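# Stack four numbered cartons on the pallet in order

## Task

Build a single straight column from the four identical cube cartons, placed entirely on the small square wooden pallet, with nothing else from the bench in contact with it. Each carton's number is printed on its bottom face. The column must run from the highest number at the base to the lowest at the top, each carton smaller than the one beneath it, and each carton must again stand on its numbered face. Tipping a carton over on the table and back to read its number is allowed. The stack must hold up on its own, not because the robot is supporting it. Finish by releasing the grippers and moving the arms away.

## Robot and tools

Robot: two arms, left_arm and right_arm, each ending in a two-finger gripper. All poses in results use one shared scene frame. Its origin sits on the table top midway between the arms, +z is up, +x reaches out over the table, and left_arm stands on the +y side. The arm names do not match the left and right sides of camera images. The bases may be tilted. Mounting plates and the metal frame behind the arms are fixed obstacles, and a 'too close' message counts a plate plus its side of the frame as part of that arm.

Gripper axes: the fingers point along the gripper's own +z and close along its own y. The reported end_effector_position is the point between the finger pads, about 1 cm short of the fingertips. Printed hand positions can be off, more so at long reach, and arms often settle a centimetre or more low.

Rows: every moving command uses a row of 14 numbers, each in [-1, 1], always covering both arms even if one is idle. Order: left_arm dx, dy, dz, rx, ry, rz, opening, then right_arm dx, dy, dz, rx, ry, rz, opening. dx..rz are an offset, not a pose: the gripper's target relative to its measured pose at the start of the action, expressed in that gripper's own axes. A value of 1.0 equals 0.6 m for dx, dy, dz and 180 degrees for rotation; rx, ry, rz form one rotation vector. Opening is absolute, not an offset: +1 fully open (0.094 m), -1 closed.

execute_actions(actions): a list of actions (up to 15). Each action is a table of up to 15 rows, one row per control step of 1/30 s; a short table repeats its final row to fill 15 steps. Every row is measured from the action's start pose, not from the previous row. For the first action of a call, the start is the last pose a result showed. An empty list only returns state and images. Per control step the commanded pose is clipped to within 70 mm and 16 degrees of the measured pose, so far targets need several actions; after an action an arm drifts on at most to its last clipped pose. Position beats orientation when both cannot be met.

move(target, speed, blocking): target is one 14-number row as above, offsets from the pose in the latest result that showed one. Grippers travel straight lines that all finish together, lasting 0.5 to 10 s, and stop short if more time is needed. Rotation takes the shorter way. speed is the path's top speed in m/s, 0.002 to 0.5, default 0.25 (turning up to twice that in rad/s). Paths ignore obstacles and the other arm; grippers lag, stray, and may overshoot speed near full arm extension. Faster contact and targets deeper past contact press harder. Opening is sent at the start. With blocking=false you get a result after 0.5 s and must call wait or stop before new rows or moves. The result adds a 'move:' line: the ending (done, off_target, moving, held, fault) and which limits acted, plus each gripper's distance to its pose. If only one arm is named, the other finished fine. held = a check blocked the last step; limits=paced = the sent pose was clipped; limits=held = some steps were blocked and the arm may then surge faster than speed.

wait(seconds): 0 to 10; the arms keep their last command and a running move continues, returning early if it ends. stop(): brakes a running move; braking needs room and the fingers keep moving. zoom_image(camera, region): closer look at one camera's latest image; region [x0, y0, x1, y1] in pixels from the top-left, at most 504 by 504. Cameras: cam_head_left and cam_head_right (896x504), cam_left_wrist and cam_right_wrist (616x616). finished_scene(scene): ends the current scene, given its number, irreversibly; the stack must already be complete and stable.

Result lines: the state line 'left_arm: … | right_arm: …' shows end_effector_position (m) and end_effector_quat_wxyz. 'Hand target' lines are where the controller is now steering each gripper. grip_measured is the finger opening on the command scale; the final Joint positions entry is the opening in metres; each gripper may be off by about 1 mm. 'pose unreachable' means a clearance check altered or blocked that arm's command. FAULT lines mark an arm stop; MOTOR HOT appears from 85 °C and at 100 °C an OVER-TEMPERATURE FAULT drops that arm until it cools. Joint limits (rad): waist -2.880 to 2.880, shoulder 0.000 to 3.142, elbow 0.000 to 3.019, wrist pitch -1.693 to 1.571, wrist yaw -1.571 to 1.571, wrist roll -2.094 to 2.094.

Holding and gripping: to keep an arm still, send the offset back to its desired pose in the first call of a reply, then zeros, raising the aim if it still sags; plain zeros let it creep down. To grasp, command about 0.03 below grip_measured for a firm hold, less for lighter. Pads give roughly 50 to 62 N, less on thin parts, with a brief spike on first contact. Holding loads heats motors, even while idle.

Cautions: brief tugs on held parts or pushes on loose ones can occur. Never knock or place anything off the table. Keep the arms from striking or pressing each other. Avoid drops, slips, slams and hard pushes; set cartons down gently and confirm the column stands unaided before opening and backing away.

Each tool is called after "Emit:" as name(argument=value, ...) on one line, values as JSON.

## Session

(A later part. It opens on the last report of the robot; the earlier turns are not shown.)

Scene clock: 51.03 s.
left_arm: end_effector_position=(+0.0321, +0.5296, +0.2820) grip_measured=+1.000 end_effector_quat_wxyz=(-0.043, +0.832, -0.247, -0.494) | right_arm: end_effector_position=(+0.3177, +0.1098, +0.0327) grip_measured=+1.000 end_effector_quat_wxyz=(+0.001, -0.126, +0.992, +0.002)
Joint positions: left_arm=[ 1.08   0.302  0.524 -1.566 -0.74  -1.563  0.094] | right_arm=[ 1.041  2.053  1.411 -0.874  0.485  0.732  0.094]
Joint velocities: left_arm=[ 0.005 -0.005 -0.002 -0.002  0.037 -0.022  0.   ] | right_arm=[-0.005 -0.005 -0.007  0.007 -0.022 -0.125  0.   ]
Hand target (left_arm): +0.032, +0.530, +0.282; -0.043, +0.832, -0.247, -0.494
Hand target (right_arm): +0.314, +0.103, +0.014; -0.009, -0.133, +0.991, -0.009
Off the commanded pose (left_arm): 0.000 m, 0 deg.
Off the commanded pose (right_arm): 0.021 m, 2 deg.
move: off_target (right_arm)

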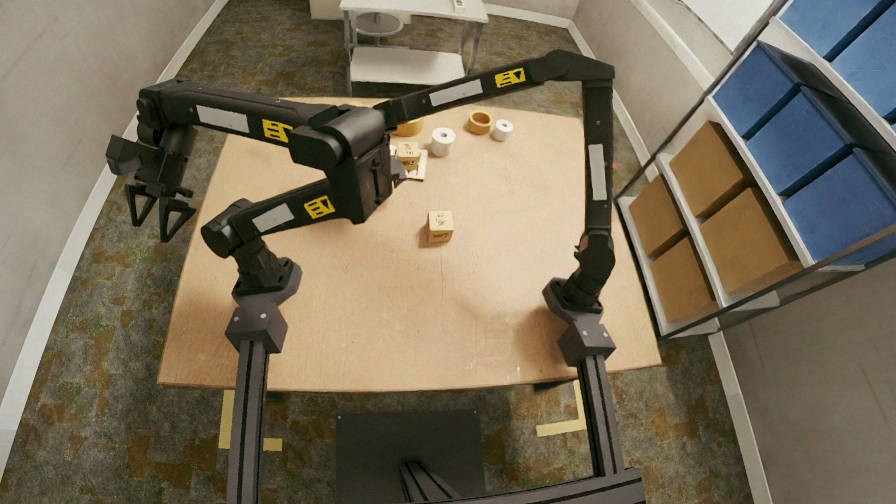

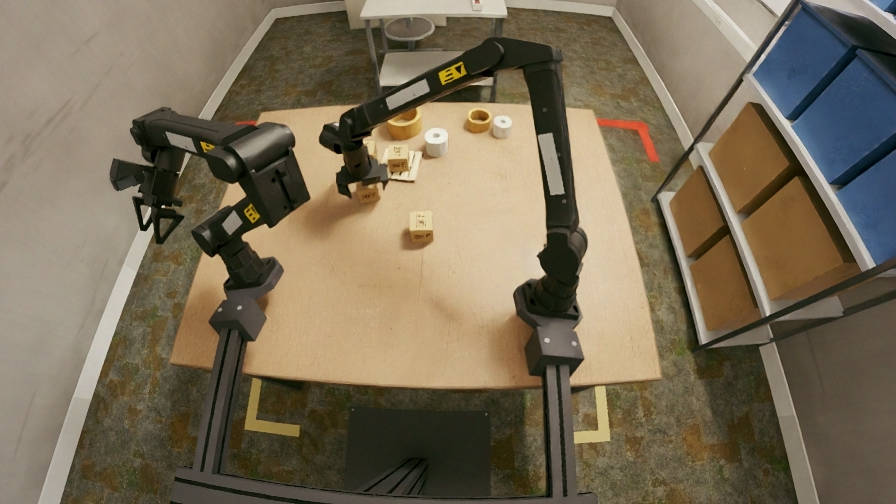

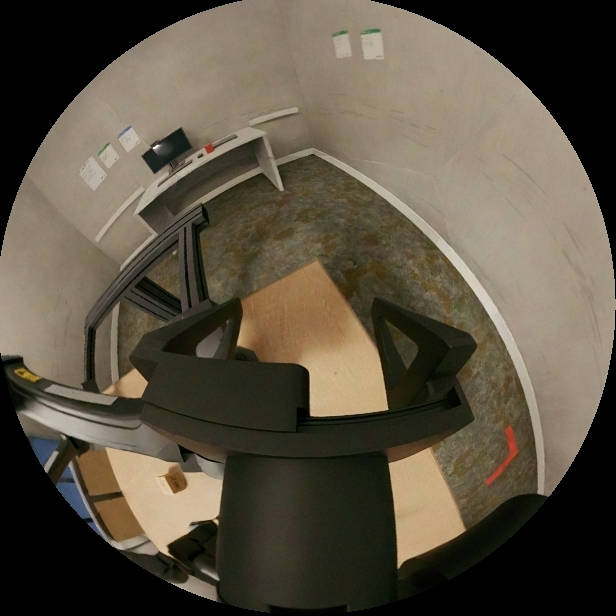

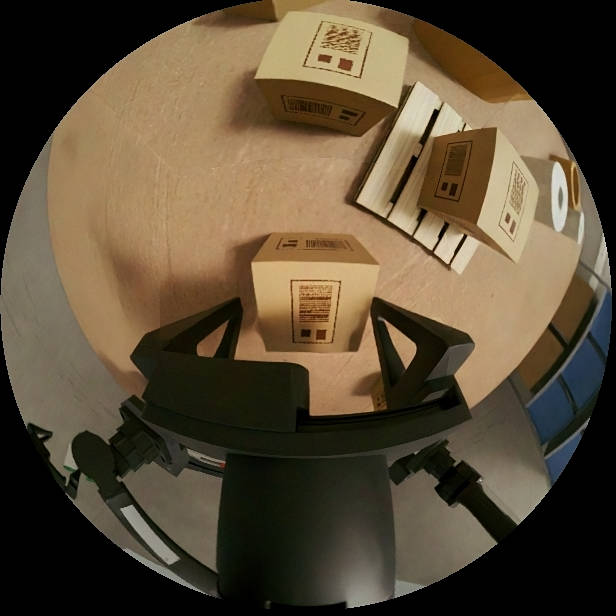

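Emit:
execute_actions(actions=[[[0,0,0,0,0,0,1,-0.008,-0.015,0.02,0,0,0.01,0.5]],[[0,0,0,0,0,0,1,0,0,0,0,0,0,0.27]],[[0,0,0,0,0,0,1,0,0,0,0,0,0,0.15]]])

Emit:
move(target=[0,0,0,0,0,0,1,0.13,-0.31,-0.33,0,0,0.085,0.15])

Emit:
move(target=[0,0,0,0,0,0,1,0,0,0,-0.53,0.205,-0.147,0.15], speed=0.4)

Emit:
zoom_image(camera="cam_head_left", region=[380,80,540,240])

Emit:
move(target=[0,0,0,0,0,0,1,0,0,0,0.52,-0.212,0.14,0.15], speed=0.4)

Scene clock: 52.90 s.
left_arm: end_effector_position=(+0.0321, +0.5296, +0.2820) grip_measured=+1.000 end_effector_quat_wxyz=(-0.043, +0.832, -0.247, -0.494) | right_arm: end_effector_position=(+0.3222, +0.1097, +0.0295) grip_measured=+0.205 end_effector_quat_wxyz=(+0.005, -0.119, +0.993, +0.006)
Joint positions: left_arm=[ 1.08   0.302  0.524 -1.566 -0.74  -1.563  0.094] | right_arm=[ 1.032  2.053  1.407 -0.853  0.485  0.731  0.057]
Joint velocities: left_arm=[ 0.005 -0.015 -0.002 -0.012 -0.022 -0.081  0.   ] | right_arm=[-0.005 -0.005 -0.027 -0.002  0.022 -0.066 -0.001]
Hand target (left_arm): +0.032, +0.530, +0.282; -0.043, +0.832, -0.247, -0.494
Hand target (right_arm): +0.322, +0.110, +0.030; +0.005, -0.119, +0.993, +0.006
Off the commanded pose (left_arm): 0.000 m, 0 deg.
Off the commanded pose (right_arm): 0.000 m, 0 deg.

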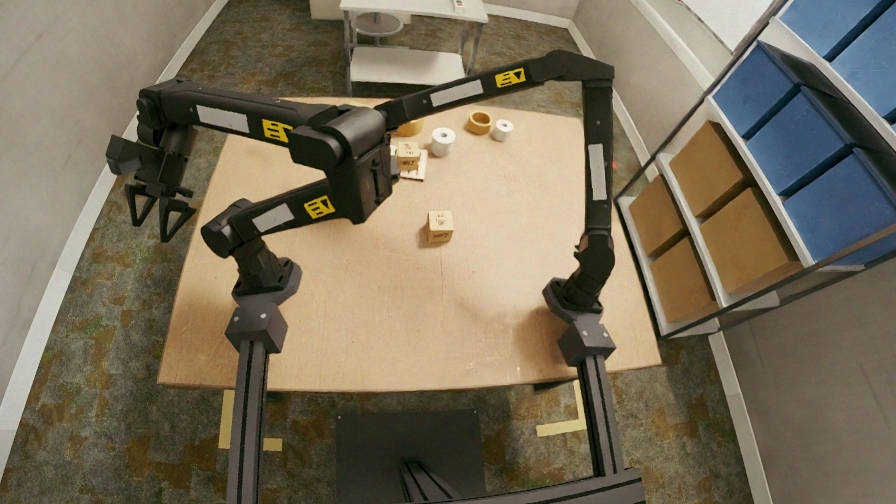

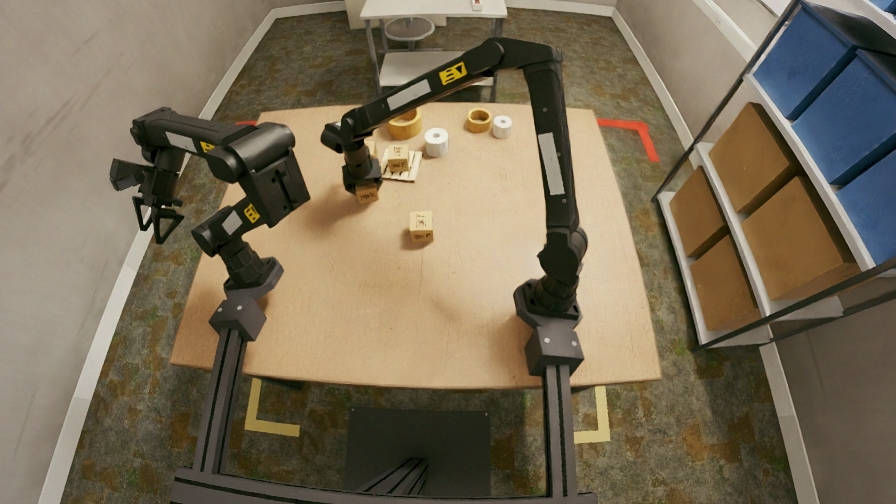

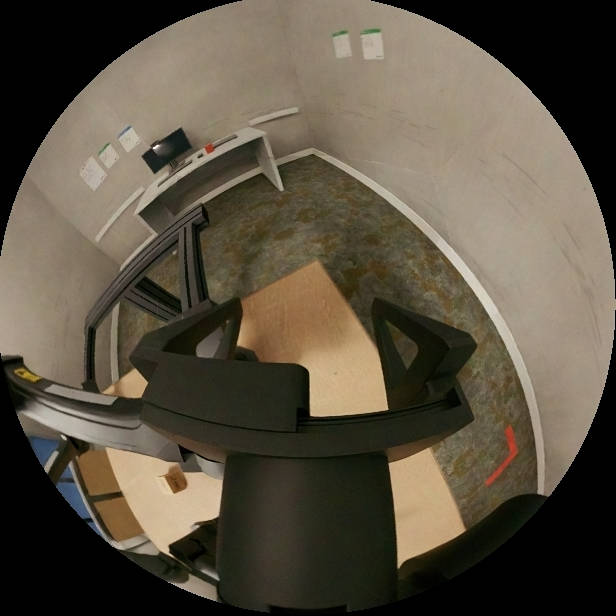

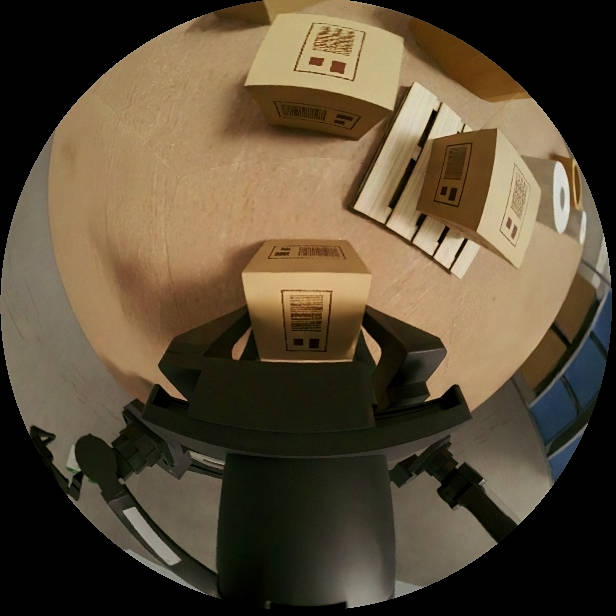

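Scene clock: 54.50 s.
left_arm: end_effector_position=(+0.0321, +0.5296, +0.2820) grip_measured=+1.000 end_effector_quat_wxyz=(-0.043, +0.832, -0.247, -0.494) | right_arm: end_effector_position=(+0.2893, -0.0922, +0.2227) grip_measured=+0.205 end_effector_quat_wxyz=(+0.006, +0.016, +1.000, +0.010)
Joint positions: left_arm=[ 1.08   0.302  0.524 -1.566 -0.74  -1.563  0.094] | right_arm=[ 1.071  1.336  1.045 -1.22   0.487  1.041  0.057]
Joint velocities: left_arm=[-0.005 -0.005 -0.002  0.002 -0.037 -0.037  0.   ] | right_arm=[-0.005  0.005 -0.007 -0.007 -0.051  0.022 -0.   ]
Hand target (left_arm): +0.032, +0.530, +0.282; -0.043, +0.832, -0.247, -0.494
Hand target (right_arm): +0.283, -0.091, +0.222; +0.005, +0.015, +1.000, +0.006
Off the commanded pose (left_arm): 0.000 m, 0 deg.
Off the commanded pose (right_arm): 0.002 m, 0 deg.
move: done

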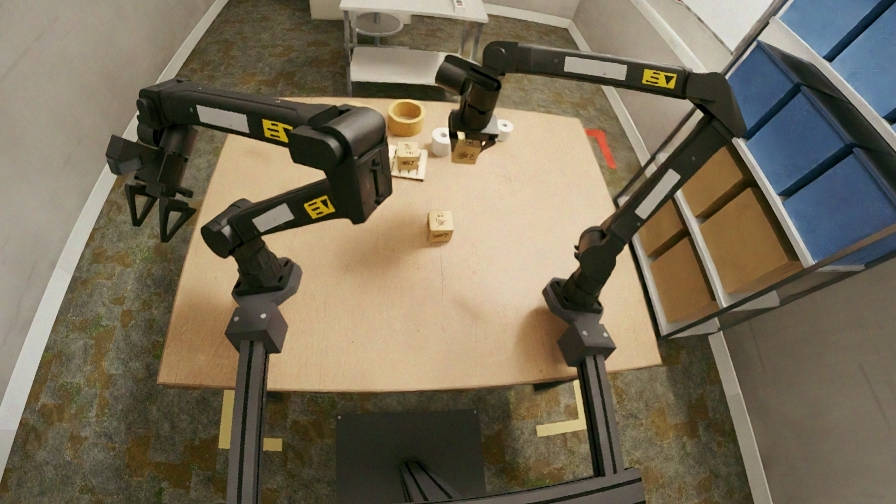

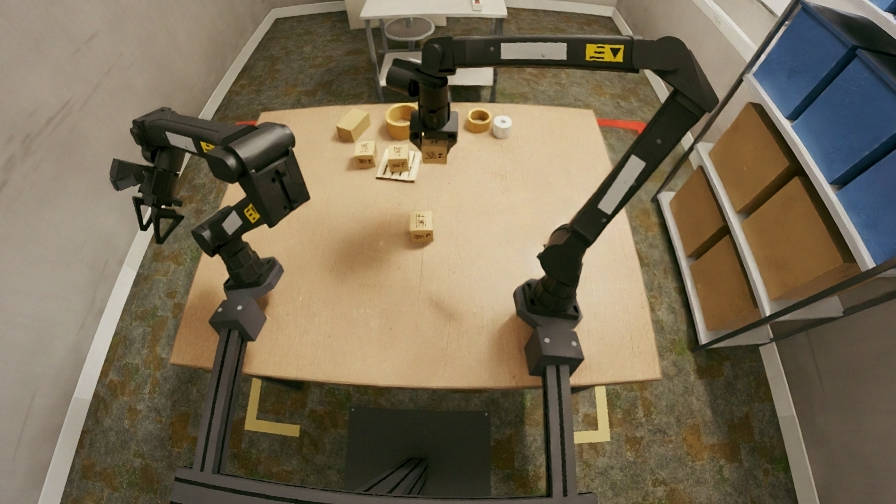

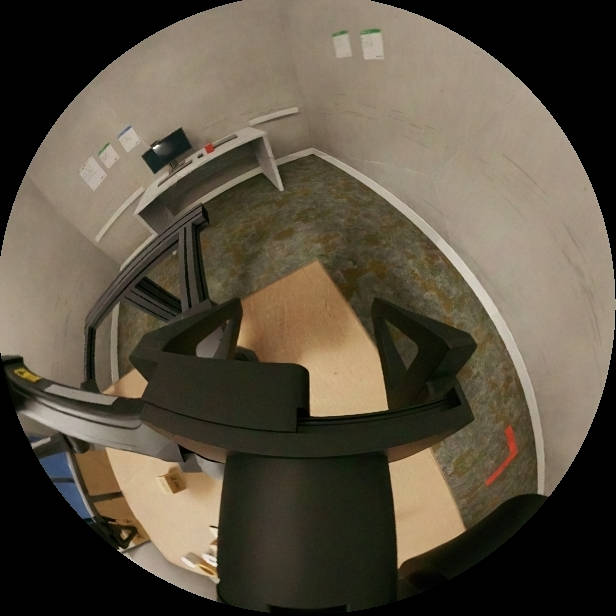

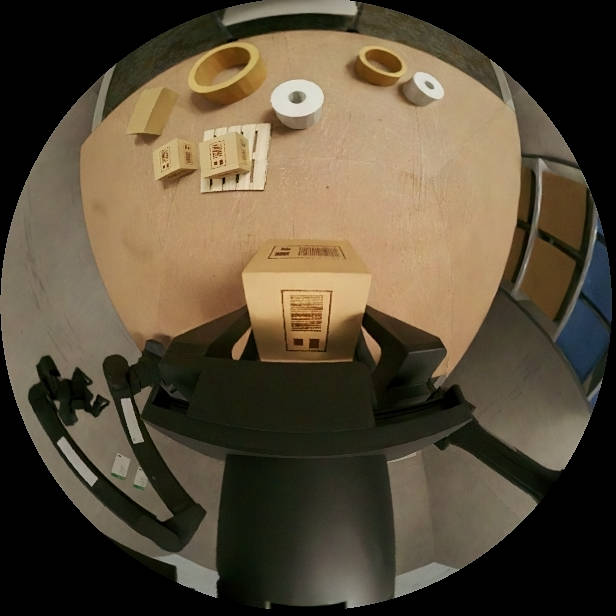

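Scene clock: 57.73 s.
left_arm: end_effector_position=(+0.0321, +0.5296, +0.2820) grip_measured=+1.000 end_effector_quat_wxyz=(-0.043, +0.832, -0.247, -0.494) | right_arm: end_effector_position=(+0.2825, -0.0920, +0.2316) grip_measured=+0.205 end_effector_quat_wxyz=(-0.254, -0.190, +0.608, +0.728)
Joint positions: left_arm=[ 1.08   0.302  0.524 -1.566 -0.74  -1.563  0.094] | right_arm=[ 0.446  1.654  1.04  -1.683 -1.235 -0.935  0.057]
Joint velocities: left_arm=[ 0.005  0.005  0.012  0.007 -0.051  0.007  0.   ] | right_arm=[-0.005  0.005 -0.012  0.007 -0.007 -0.007  0.001]
Hand target (left_arm): +0.032, +0.530, +0.282; -0.043, +0.832, -0.247, -0.494
Hand target (right_arm): +0.293, -0.091, +0.228; -0.248, -0.191, +0.608, +0.730
Off the commanded pose (left_arm): 0.000 m, 0 deg.
Off the commanded pose (right_arm): 0.011 m, 1 deg.
joint sent to its limit (right arm) — the command would take joint 4 (wrist pitch) past its lower limit, so that joint was sent only as far as its limit.
move: off_target (right_arm)

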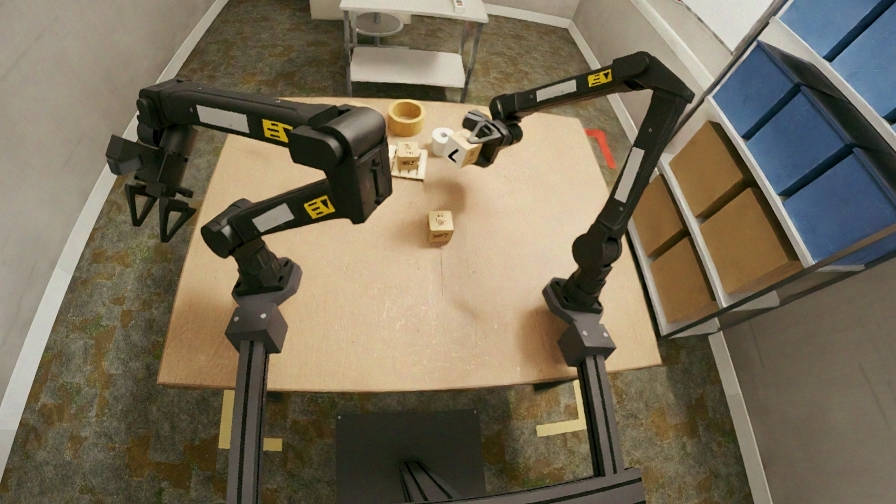

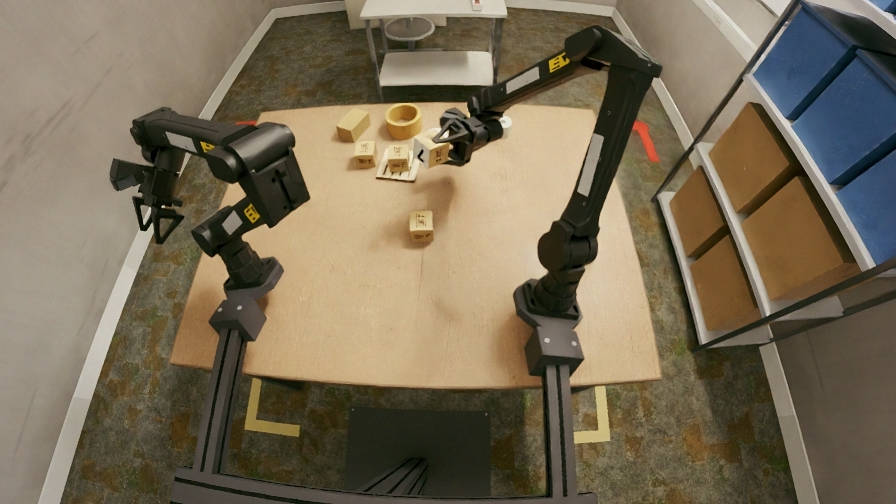

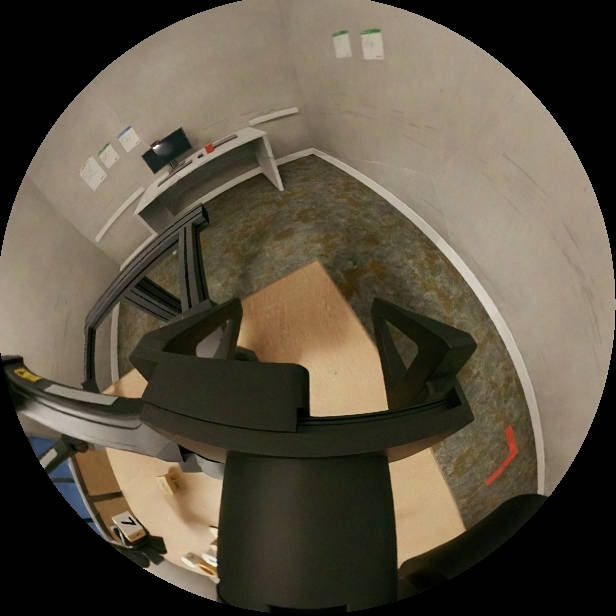

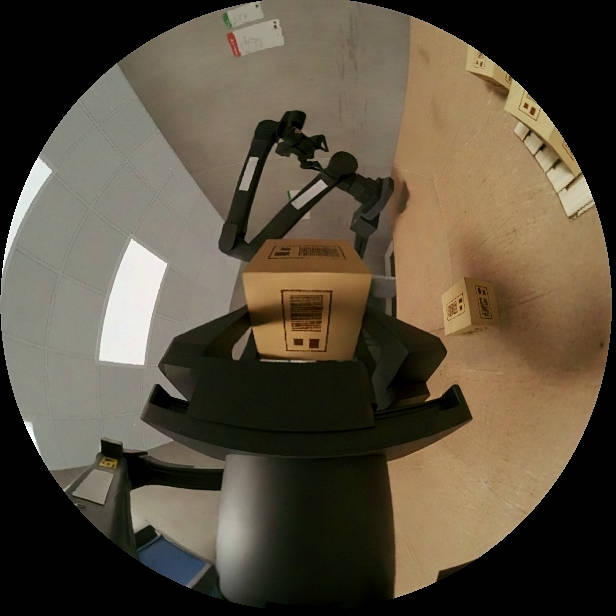

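Region (380, 80, 540, 240) of cam_head_left's 896x504 image, scaled by 3.150, with more detail than that image has.

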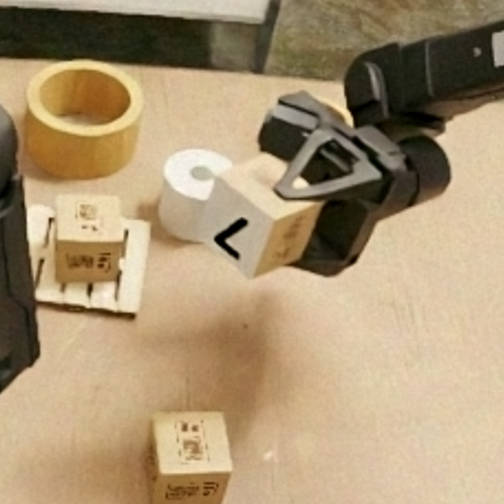

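Scene clock: 60.67 s.
left_arm: end_effector_position=(+0.0321, +0.5296, +0.2820) grip_measured=+1.000 end_effector_quat_wxyz=(-0.043, +0.832, -0.247, -0.494) | right_arm: end_effector_position=(+0.2650, -0.1083, +0.2113) grip_measured=+0.205 end_effector_quat_wxyz=(+0.005, +0.006, +1.000, +0.006)
Joint positions: left_arm=[ 1.08   0.302  0.524 -1.566 -0.74  -1.563  0.094] | right_arm=[ 1.088  1.289  0.956 -1.197  0.49   1.046  0.057]
Joint velocities: left_arm=[ 0.005 -0.005 -0.012 -0.007  0.037 -0.081  0.   ] | right_arm=[-0.015 -0.005 -0.002 -0.022 -0.022 -0.022  0.001]
Hand target (left_arm): +0.032, +0.530, +0.282; -0.043, +0.832, -0.247, -0.494
Hand target (right_arm): +0.278, -0.094, +0.227; +0.014, +0.019, +1.000, +0.020
Off the commanded pose (left_arm): 0.000 m, 0 deg.
Off the commanded pose (right_arm): 0.031 m, 4 deg.
move: off_target (right_arm)

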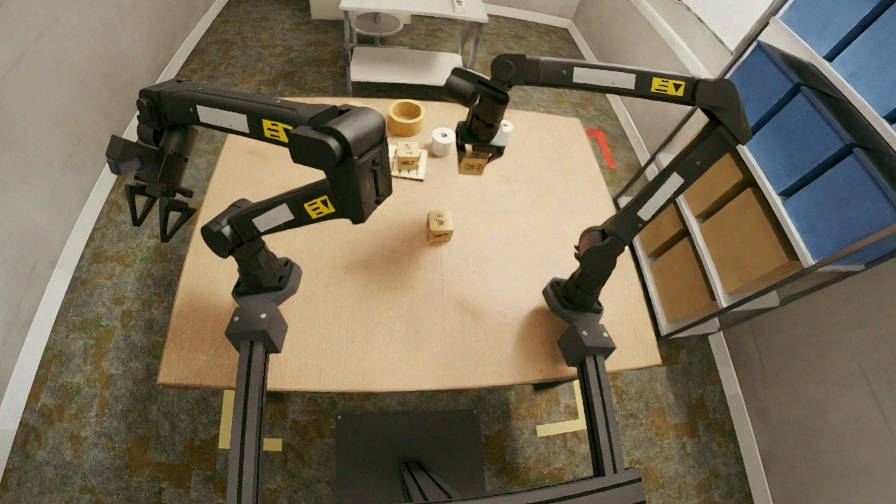

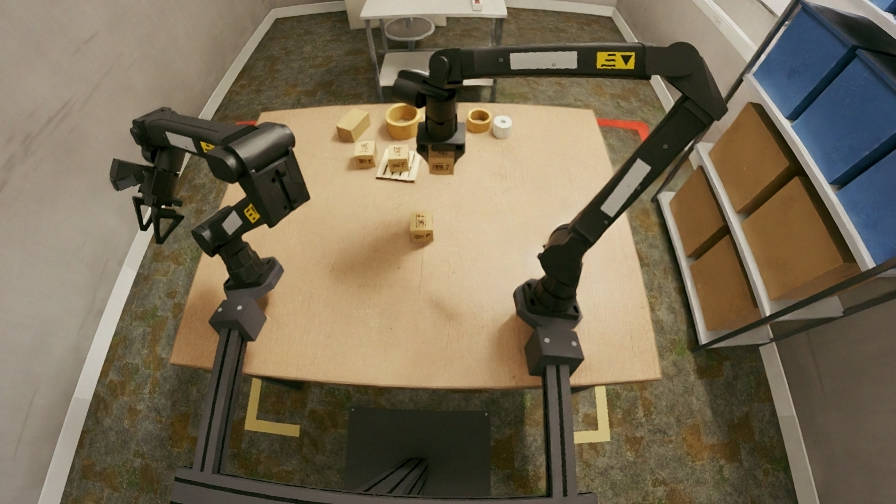

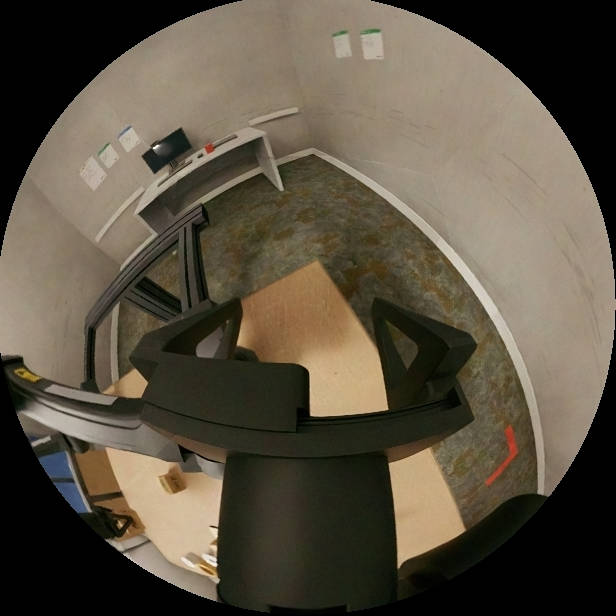

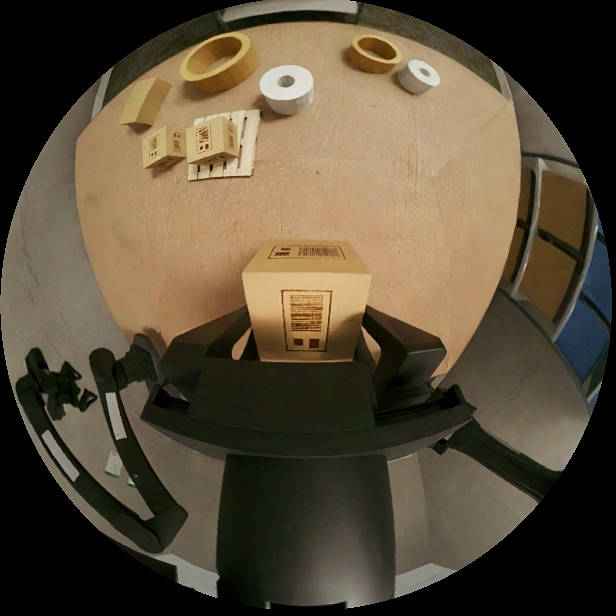

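Emit:
move(target=[0,0,0,0,0,0,1,-0.29,0.235,0.11,0,0,0,0.15])

Emit:
zoom_image(camera="cam_head_right", region=[340,90,460,200])

Scene clock: 62.47 s.
left_arm: end_effector_position=(+0.0321, +0.5296, +0.2820) grip_measured=+1.000 end_effector_quat_wxyz=(-0.043, +0.832, -0.247, -0.494) | right_arm: end_effector_position=(+0.4264, +0.0245, +0.1484) grip_measured=+0.205 end_effector_quat_wxyz=(-0.001, +0.004, +1.000, +0.001)
Joint positions: left_arm=[ 1.08   0.302  0.524 -1.566 -0.74  -1.563  0.094] | right_arm=[ 0.917  1.814  1.52  -1.163  0.472  0.856  0.057]
Joint velocities: left_arm=[-0.005 -0.005 -0.002 -0.007 -0.007 -0.11   0.   ] | right_arm=[-0.024 -0.015 -0.027  0.007  0.007 -0.007 -0.   ]
Hand target (left_arm): +0.032, +0.530, +0.282; -0.043, +0.832, -0.247, -0.494
Hand target (right_arm): +0.444, +0.030, +0.153; +0.005, +0.006, +1.000, +0.008
Off the commanded pose (left_arm): 0.000 m, 0 deg.
Off the commanded pose (right_arm): 0.016 m, 1 deg.
move: off_target (right_arm)

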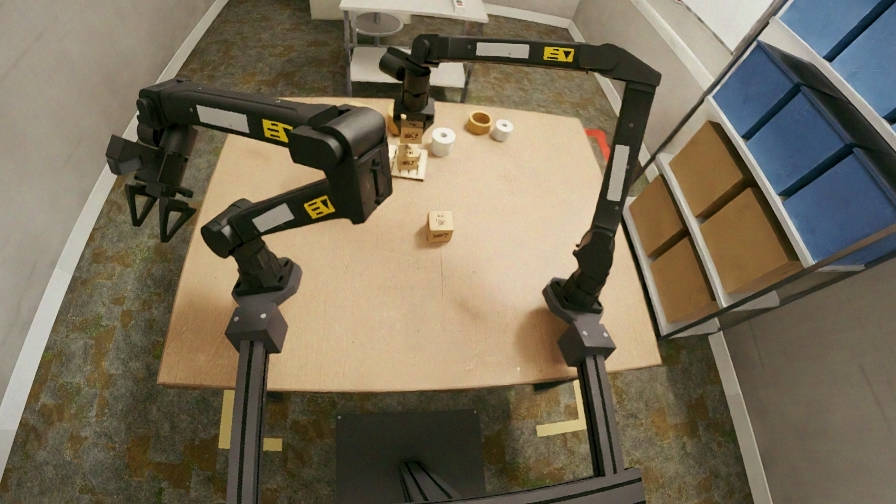

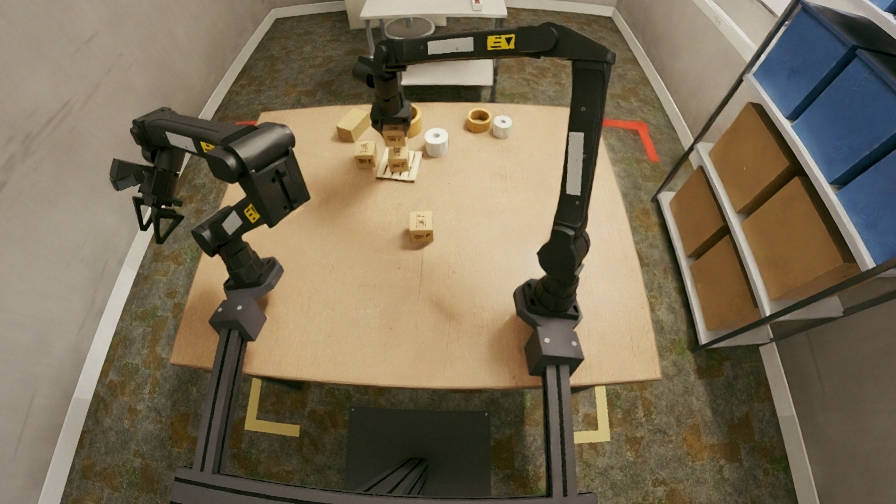

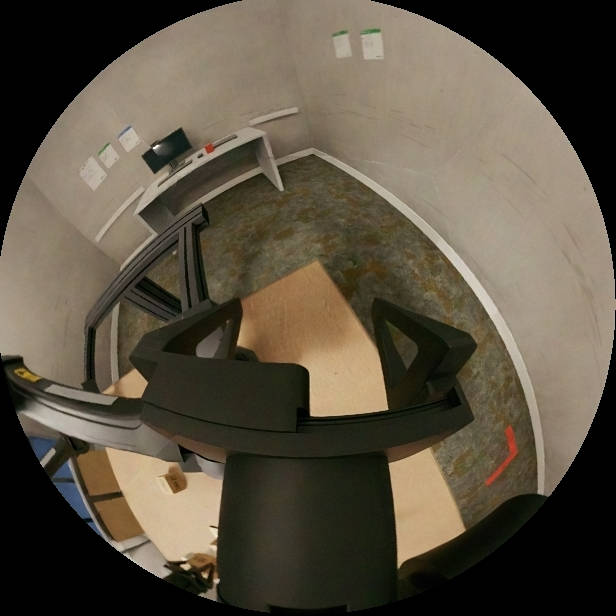

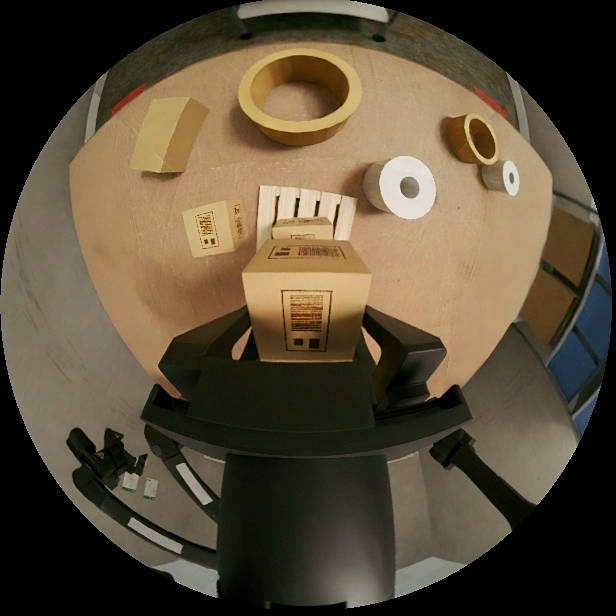

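Region (340, 90, 460, 200) of cam_head_right's 896x504 image, scaled by 4.200, with more detail than that image has; it fills the top 462 rows of this view, and the rest is white.

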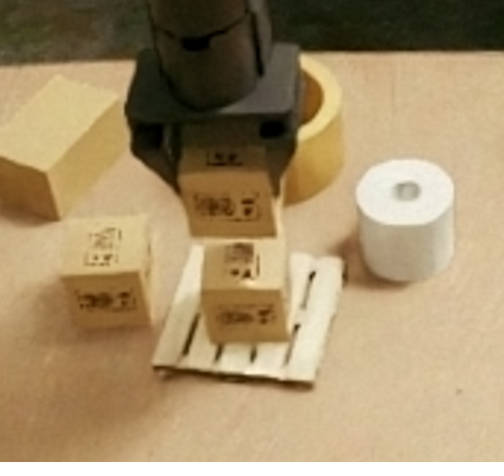

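Emit:
move(target=[0,0,0,0,0,0,1,0,0.008,0.07,0,0,-0.03,0.15], speed=0.05)

Emit:
zoom_image(camera="cam_head_right", region=[340,90,460,200])

Emit:
zoom_image(camera="cam_head_left", region=[360,90,480,200])

Scene clock: 64.03 s.
left_arm: end_effector_position=(+0.0321, +0.5296, +0.2820) grip_measured=+1.000 end_effector_quat_wxyz=(-0.043, +0.832, -0.247, -0.494) | right_arm: end_effector_position=(+0.4293, +0.0318, +0.1240) grip_measured=+0.205 end_effector_quat_wxyz=(+0.008, -0.036, +0.999, +0.011)
Joint positions: left_arm=[ 1.08   0.302  0.524 -1.566 -0.74  -1.563  0.094] | right_arm=[ 0.901  1.84   1.495 -1.076  0.469  0.746  0.057]
Joint velocities: left_arm=[-0.015 -0.015 -0.002 -0.007 -0.081 -0.022  0.   ] | right_arm=[ 0.005  0.005 -0.007  0.007 -0.066 -0.081 -0.001]
Hand target (left_arm): +0.032, +0.530, +0.282; -0.043, +0.832, -0.247, -0.494
Hand target (right_arm): +0.427, +0.029, +0.107; -0.001, -0.043, +0.999, +0.002
Off the commanded pose (left_arm): 0.000 m, 0 deg.
Off the commanded pose (right_arm): 0.018 m, 2 deg.
move: off_target (right_arm)

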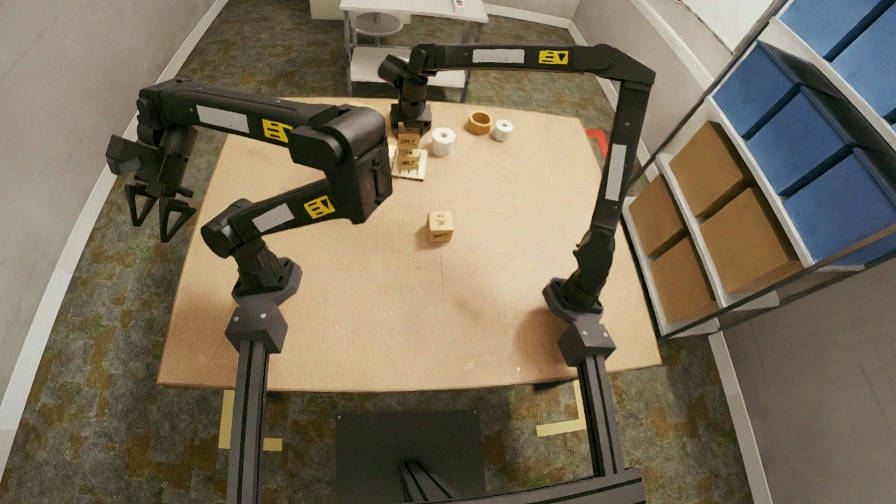

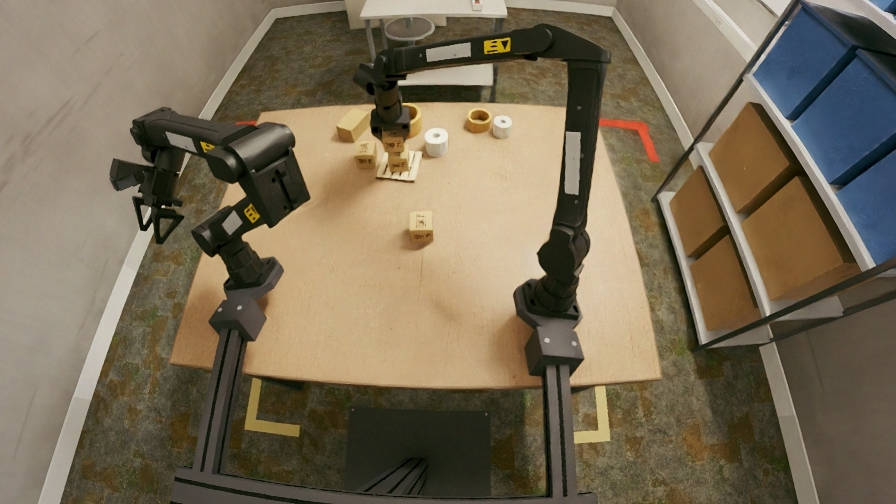

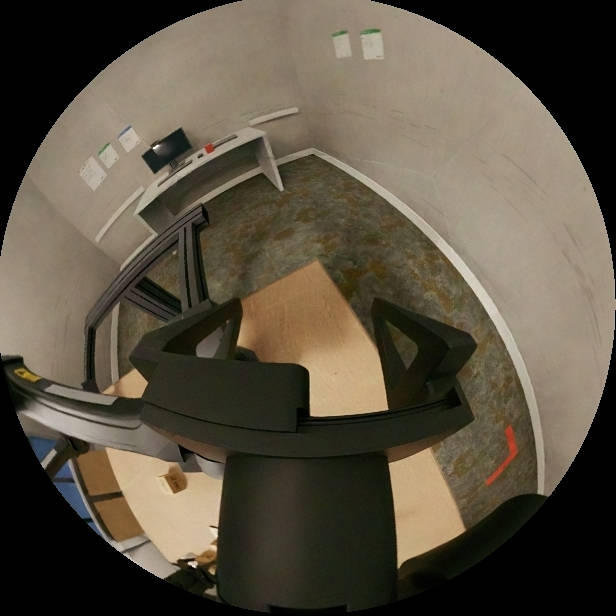

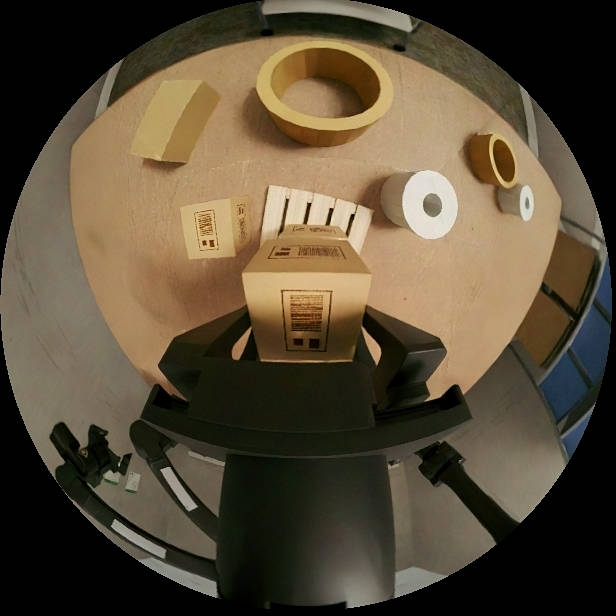

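Region (340, 90, 460, 200) of cam_head_right's 896x504 image, scaled by 4.200, with more detail than that image has; it fills the top 462 rows of this view, and the rest is white.

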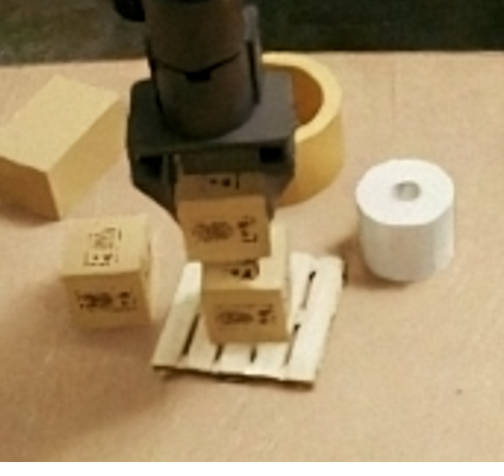

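Region (360, 90, 480, 200) of cam_head_left's 896x504 image, scaled by 4.200, with more detail than that image has; it fills the top 462 rows of this view, and the rest is white.

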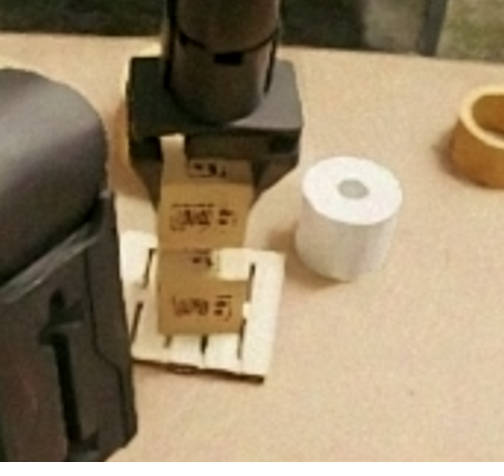

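Emit:
move(target=[0,0,0,0,0,0,1,0.02,-0.016,0.04,0.006,0.005,0,0.15], speed=0.03)

Emit:
zoom_image(camera="cam_head_right", region=[340,90,460,200])

Emit:
zoom_image(camera="cam_head_left", region=[360,90,480,200])

Scene clock: 65.73 s.
left_arm: end_effector_position=(+0.0321, +0.5296, +0.2820) grip_measured=+1.000 end_effector_quat_wxyz=(-0.043, +0.832, -0.247, -0.494) | right_arm: end_effector_position=(+0.4166, +0.0273, +0.1091) grip_measured=+0.205 end_effector_quat_wxyz=(+0.003, -0.039, +0.999, +0.006)
Joint positions: left_arm=[ 1.08   0.302  0.524 -1.566 -0.74  -1.563  0.094] | right_arm=[ 0.899  1.84   1.448 -1.042  0.469  0.744  0.057]
Joint velocities: left_arm=[-0.034  0.005  0.007 -0.002 -0.022 -0.007  0.   ] | right_arm=[-0.015 -0.015 -0.017  0.012  0.051 -0.022 -0.001]
Hand target (left_arm): +0.032, +0.530, +0.282; -0.043, +0.832, -0.247, -0.494
Hand target (right_arm): +0.418, +0.022, +0.100; -0.000, -0.035, +0.999, +0.001
Off the commanded pose (left_arm): 0.000 m, 0 deg.
Off the commanded pose (right_arm): 0.011 m, 1 deg.
move: off_target (right_arm)

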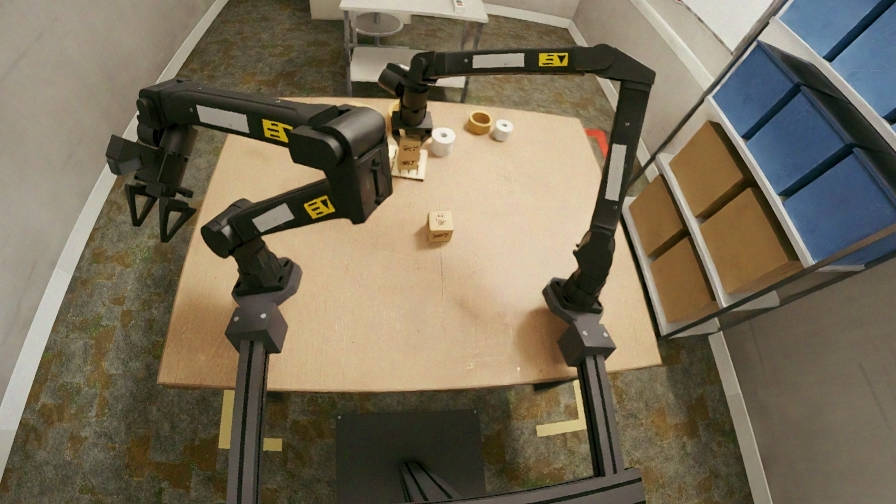

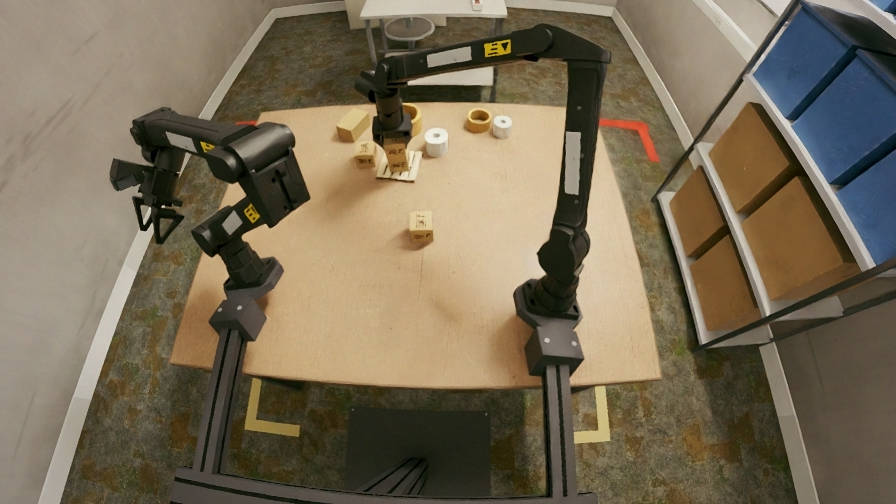

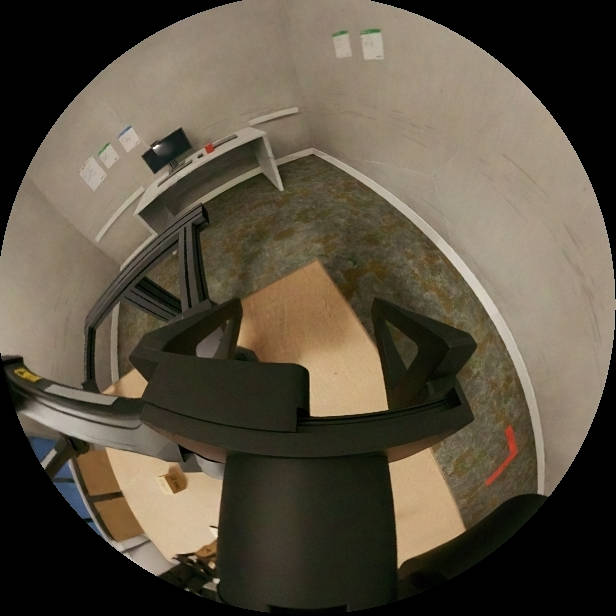

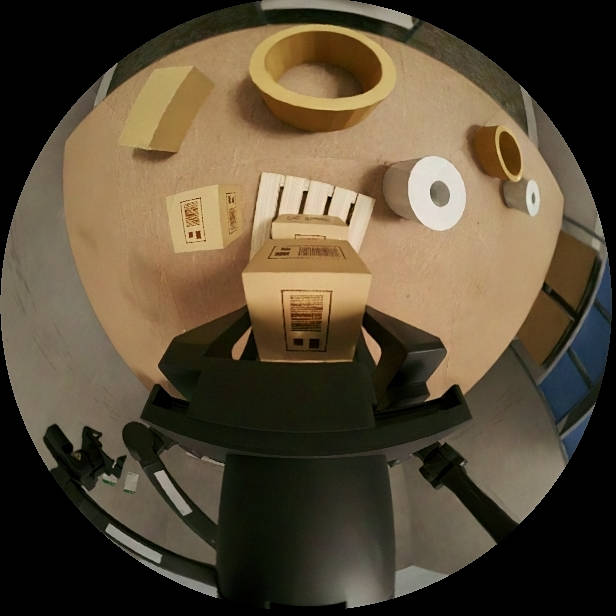

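Region (340, 90, 460, 200) of cam_head_right's 896x504 image, scaled by 4.200, with more detail than that image has; it fills the top 462 rows of this view, and the rest is white.

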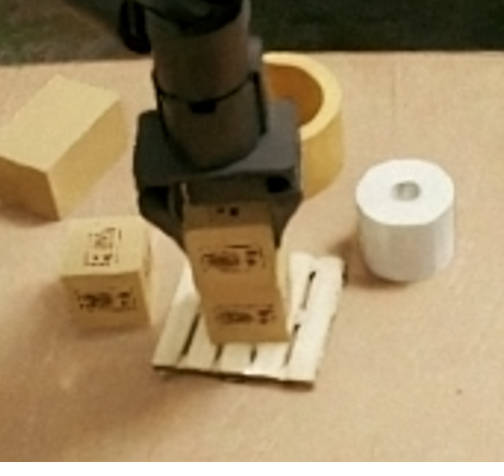

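Region (360, 90, 480, 200) of cam_head_left's 896x504 image, scaled by 4.200, with more detail than that image has; it fills the top 462 rows of this view, and the rest is white.

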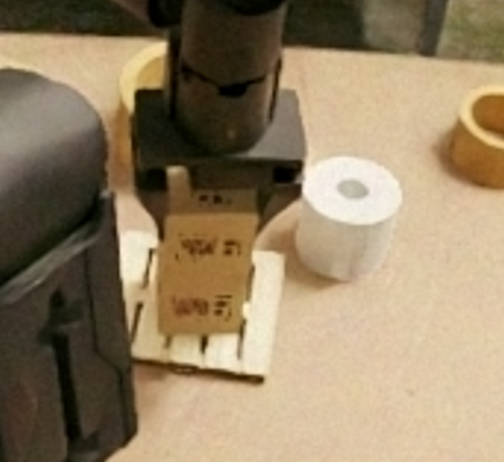

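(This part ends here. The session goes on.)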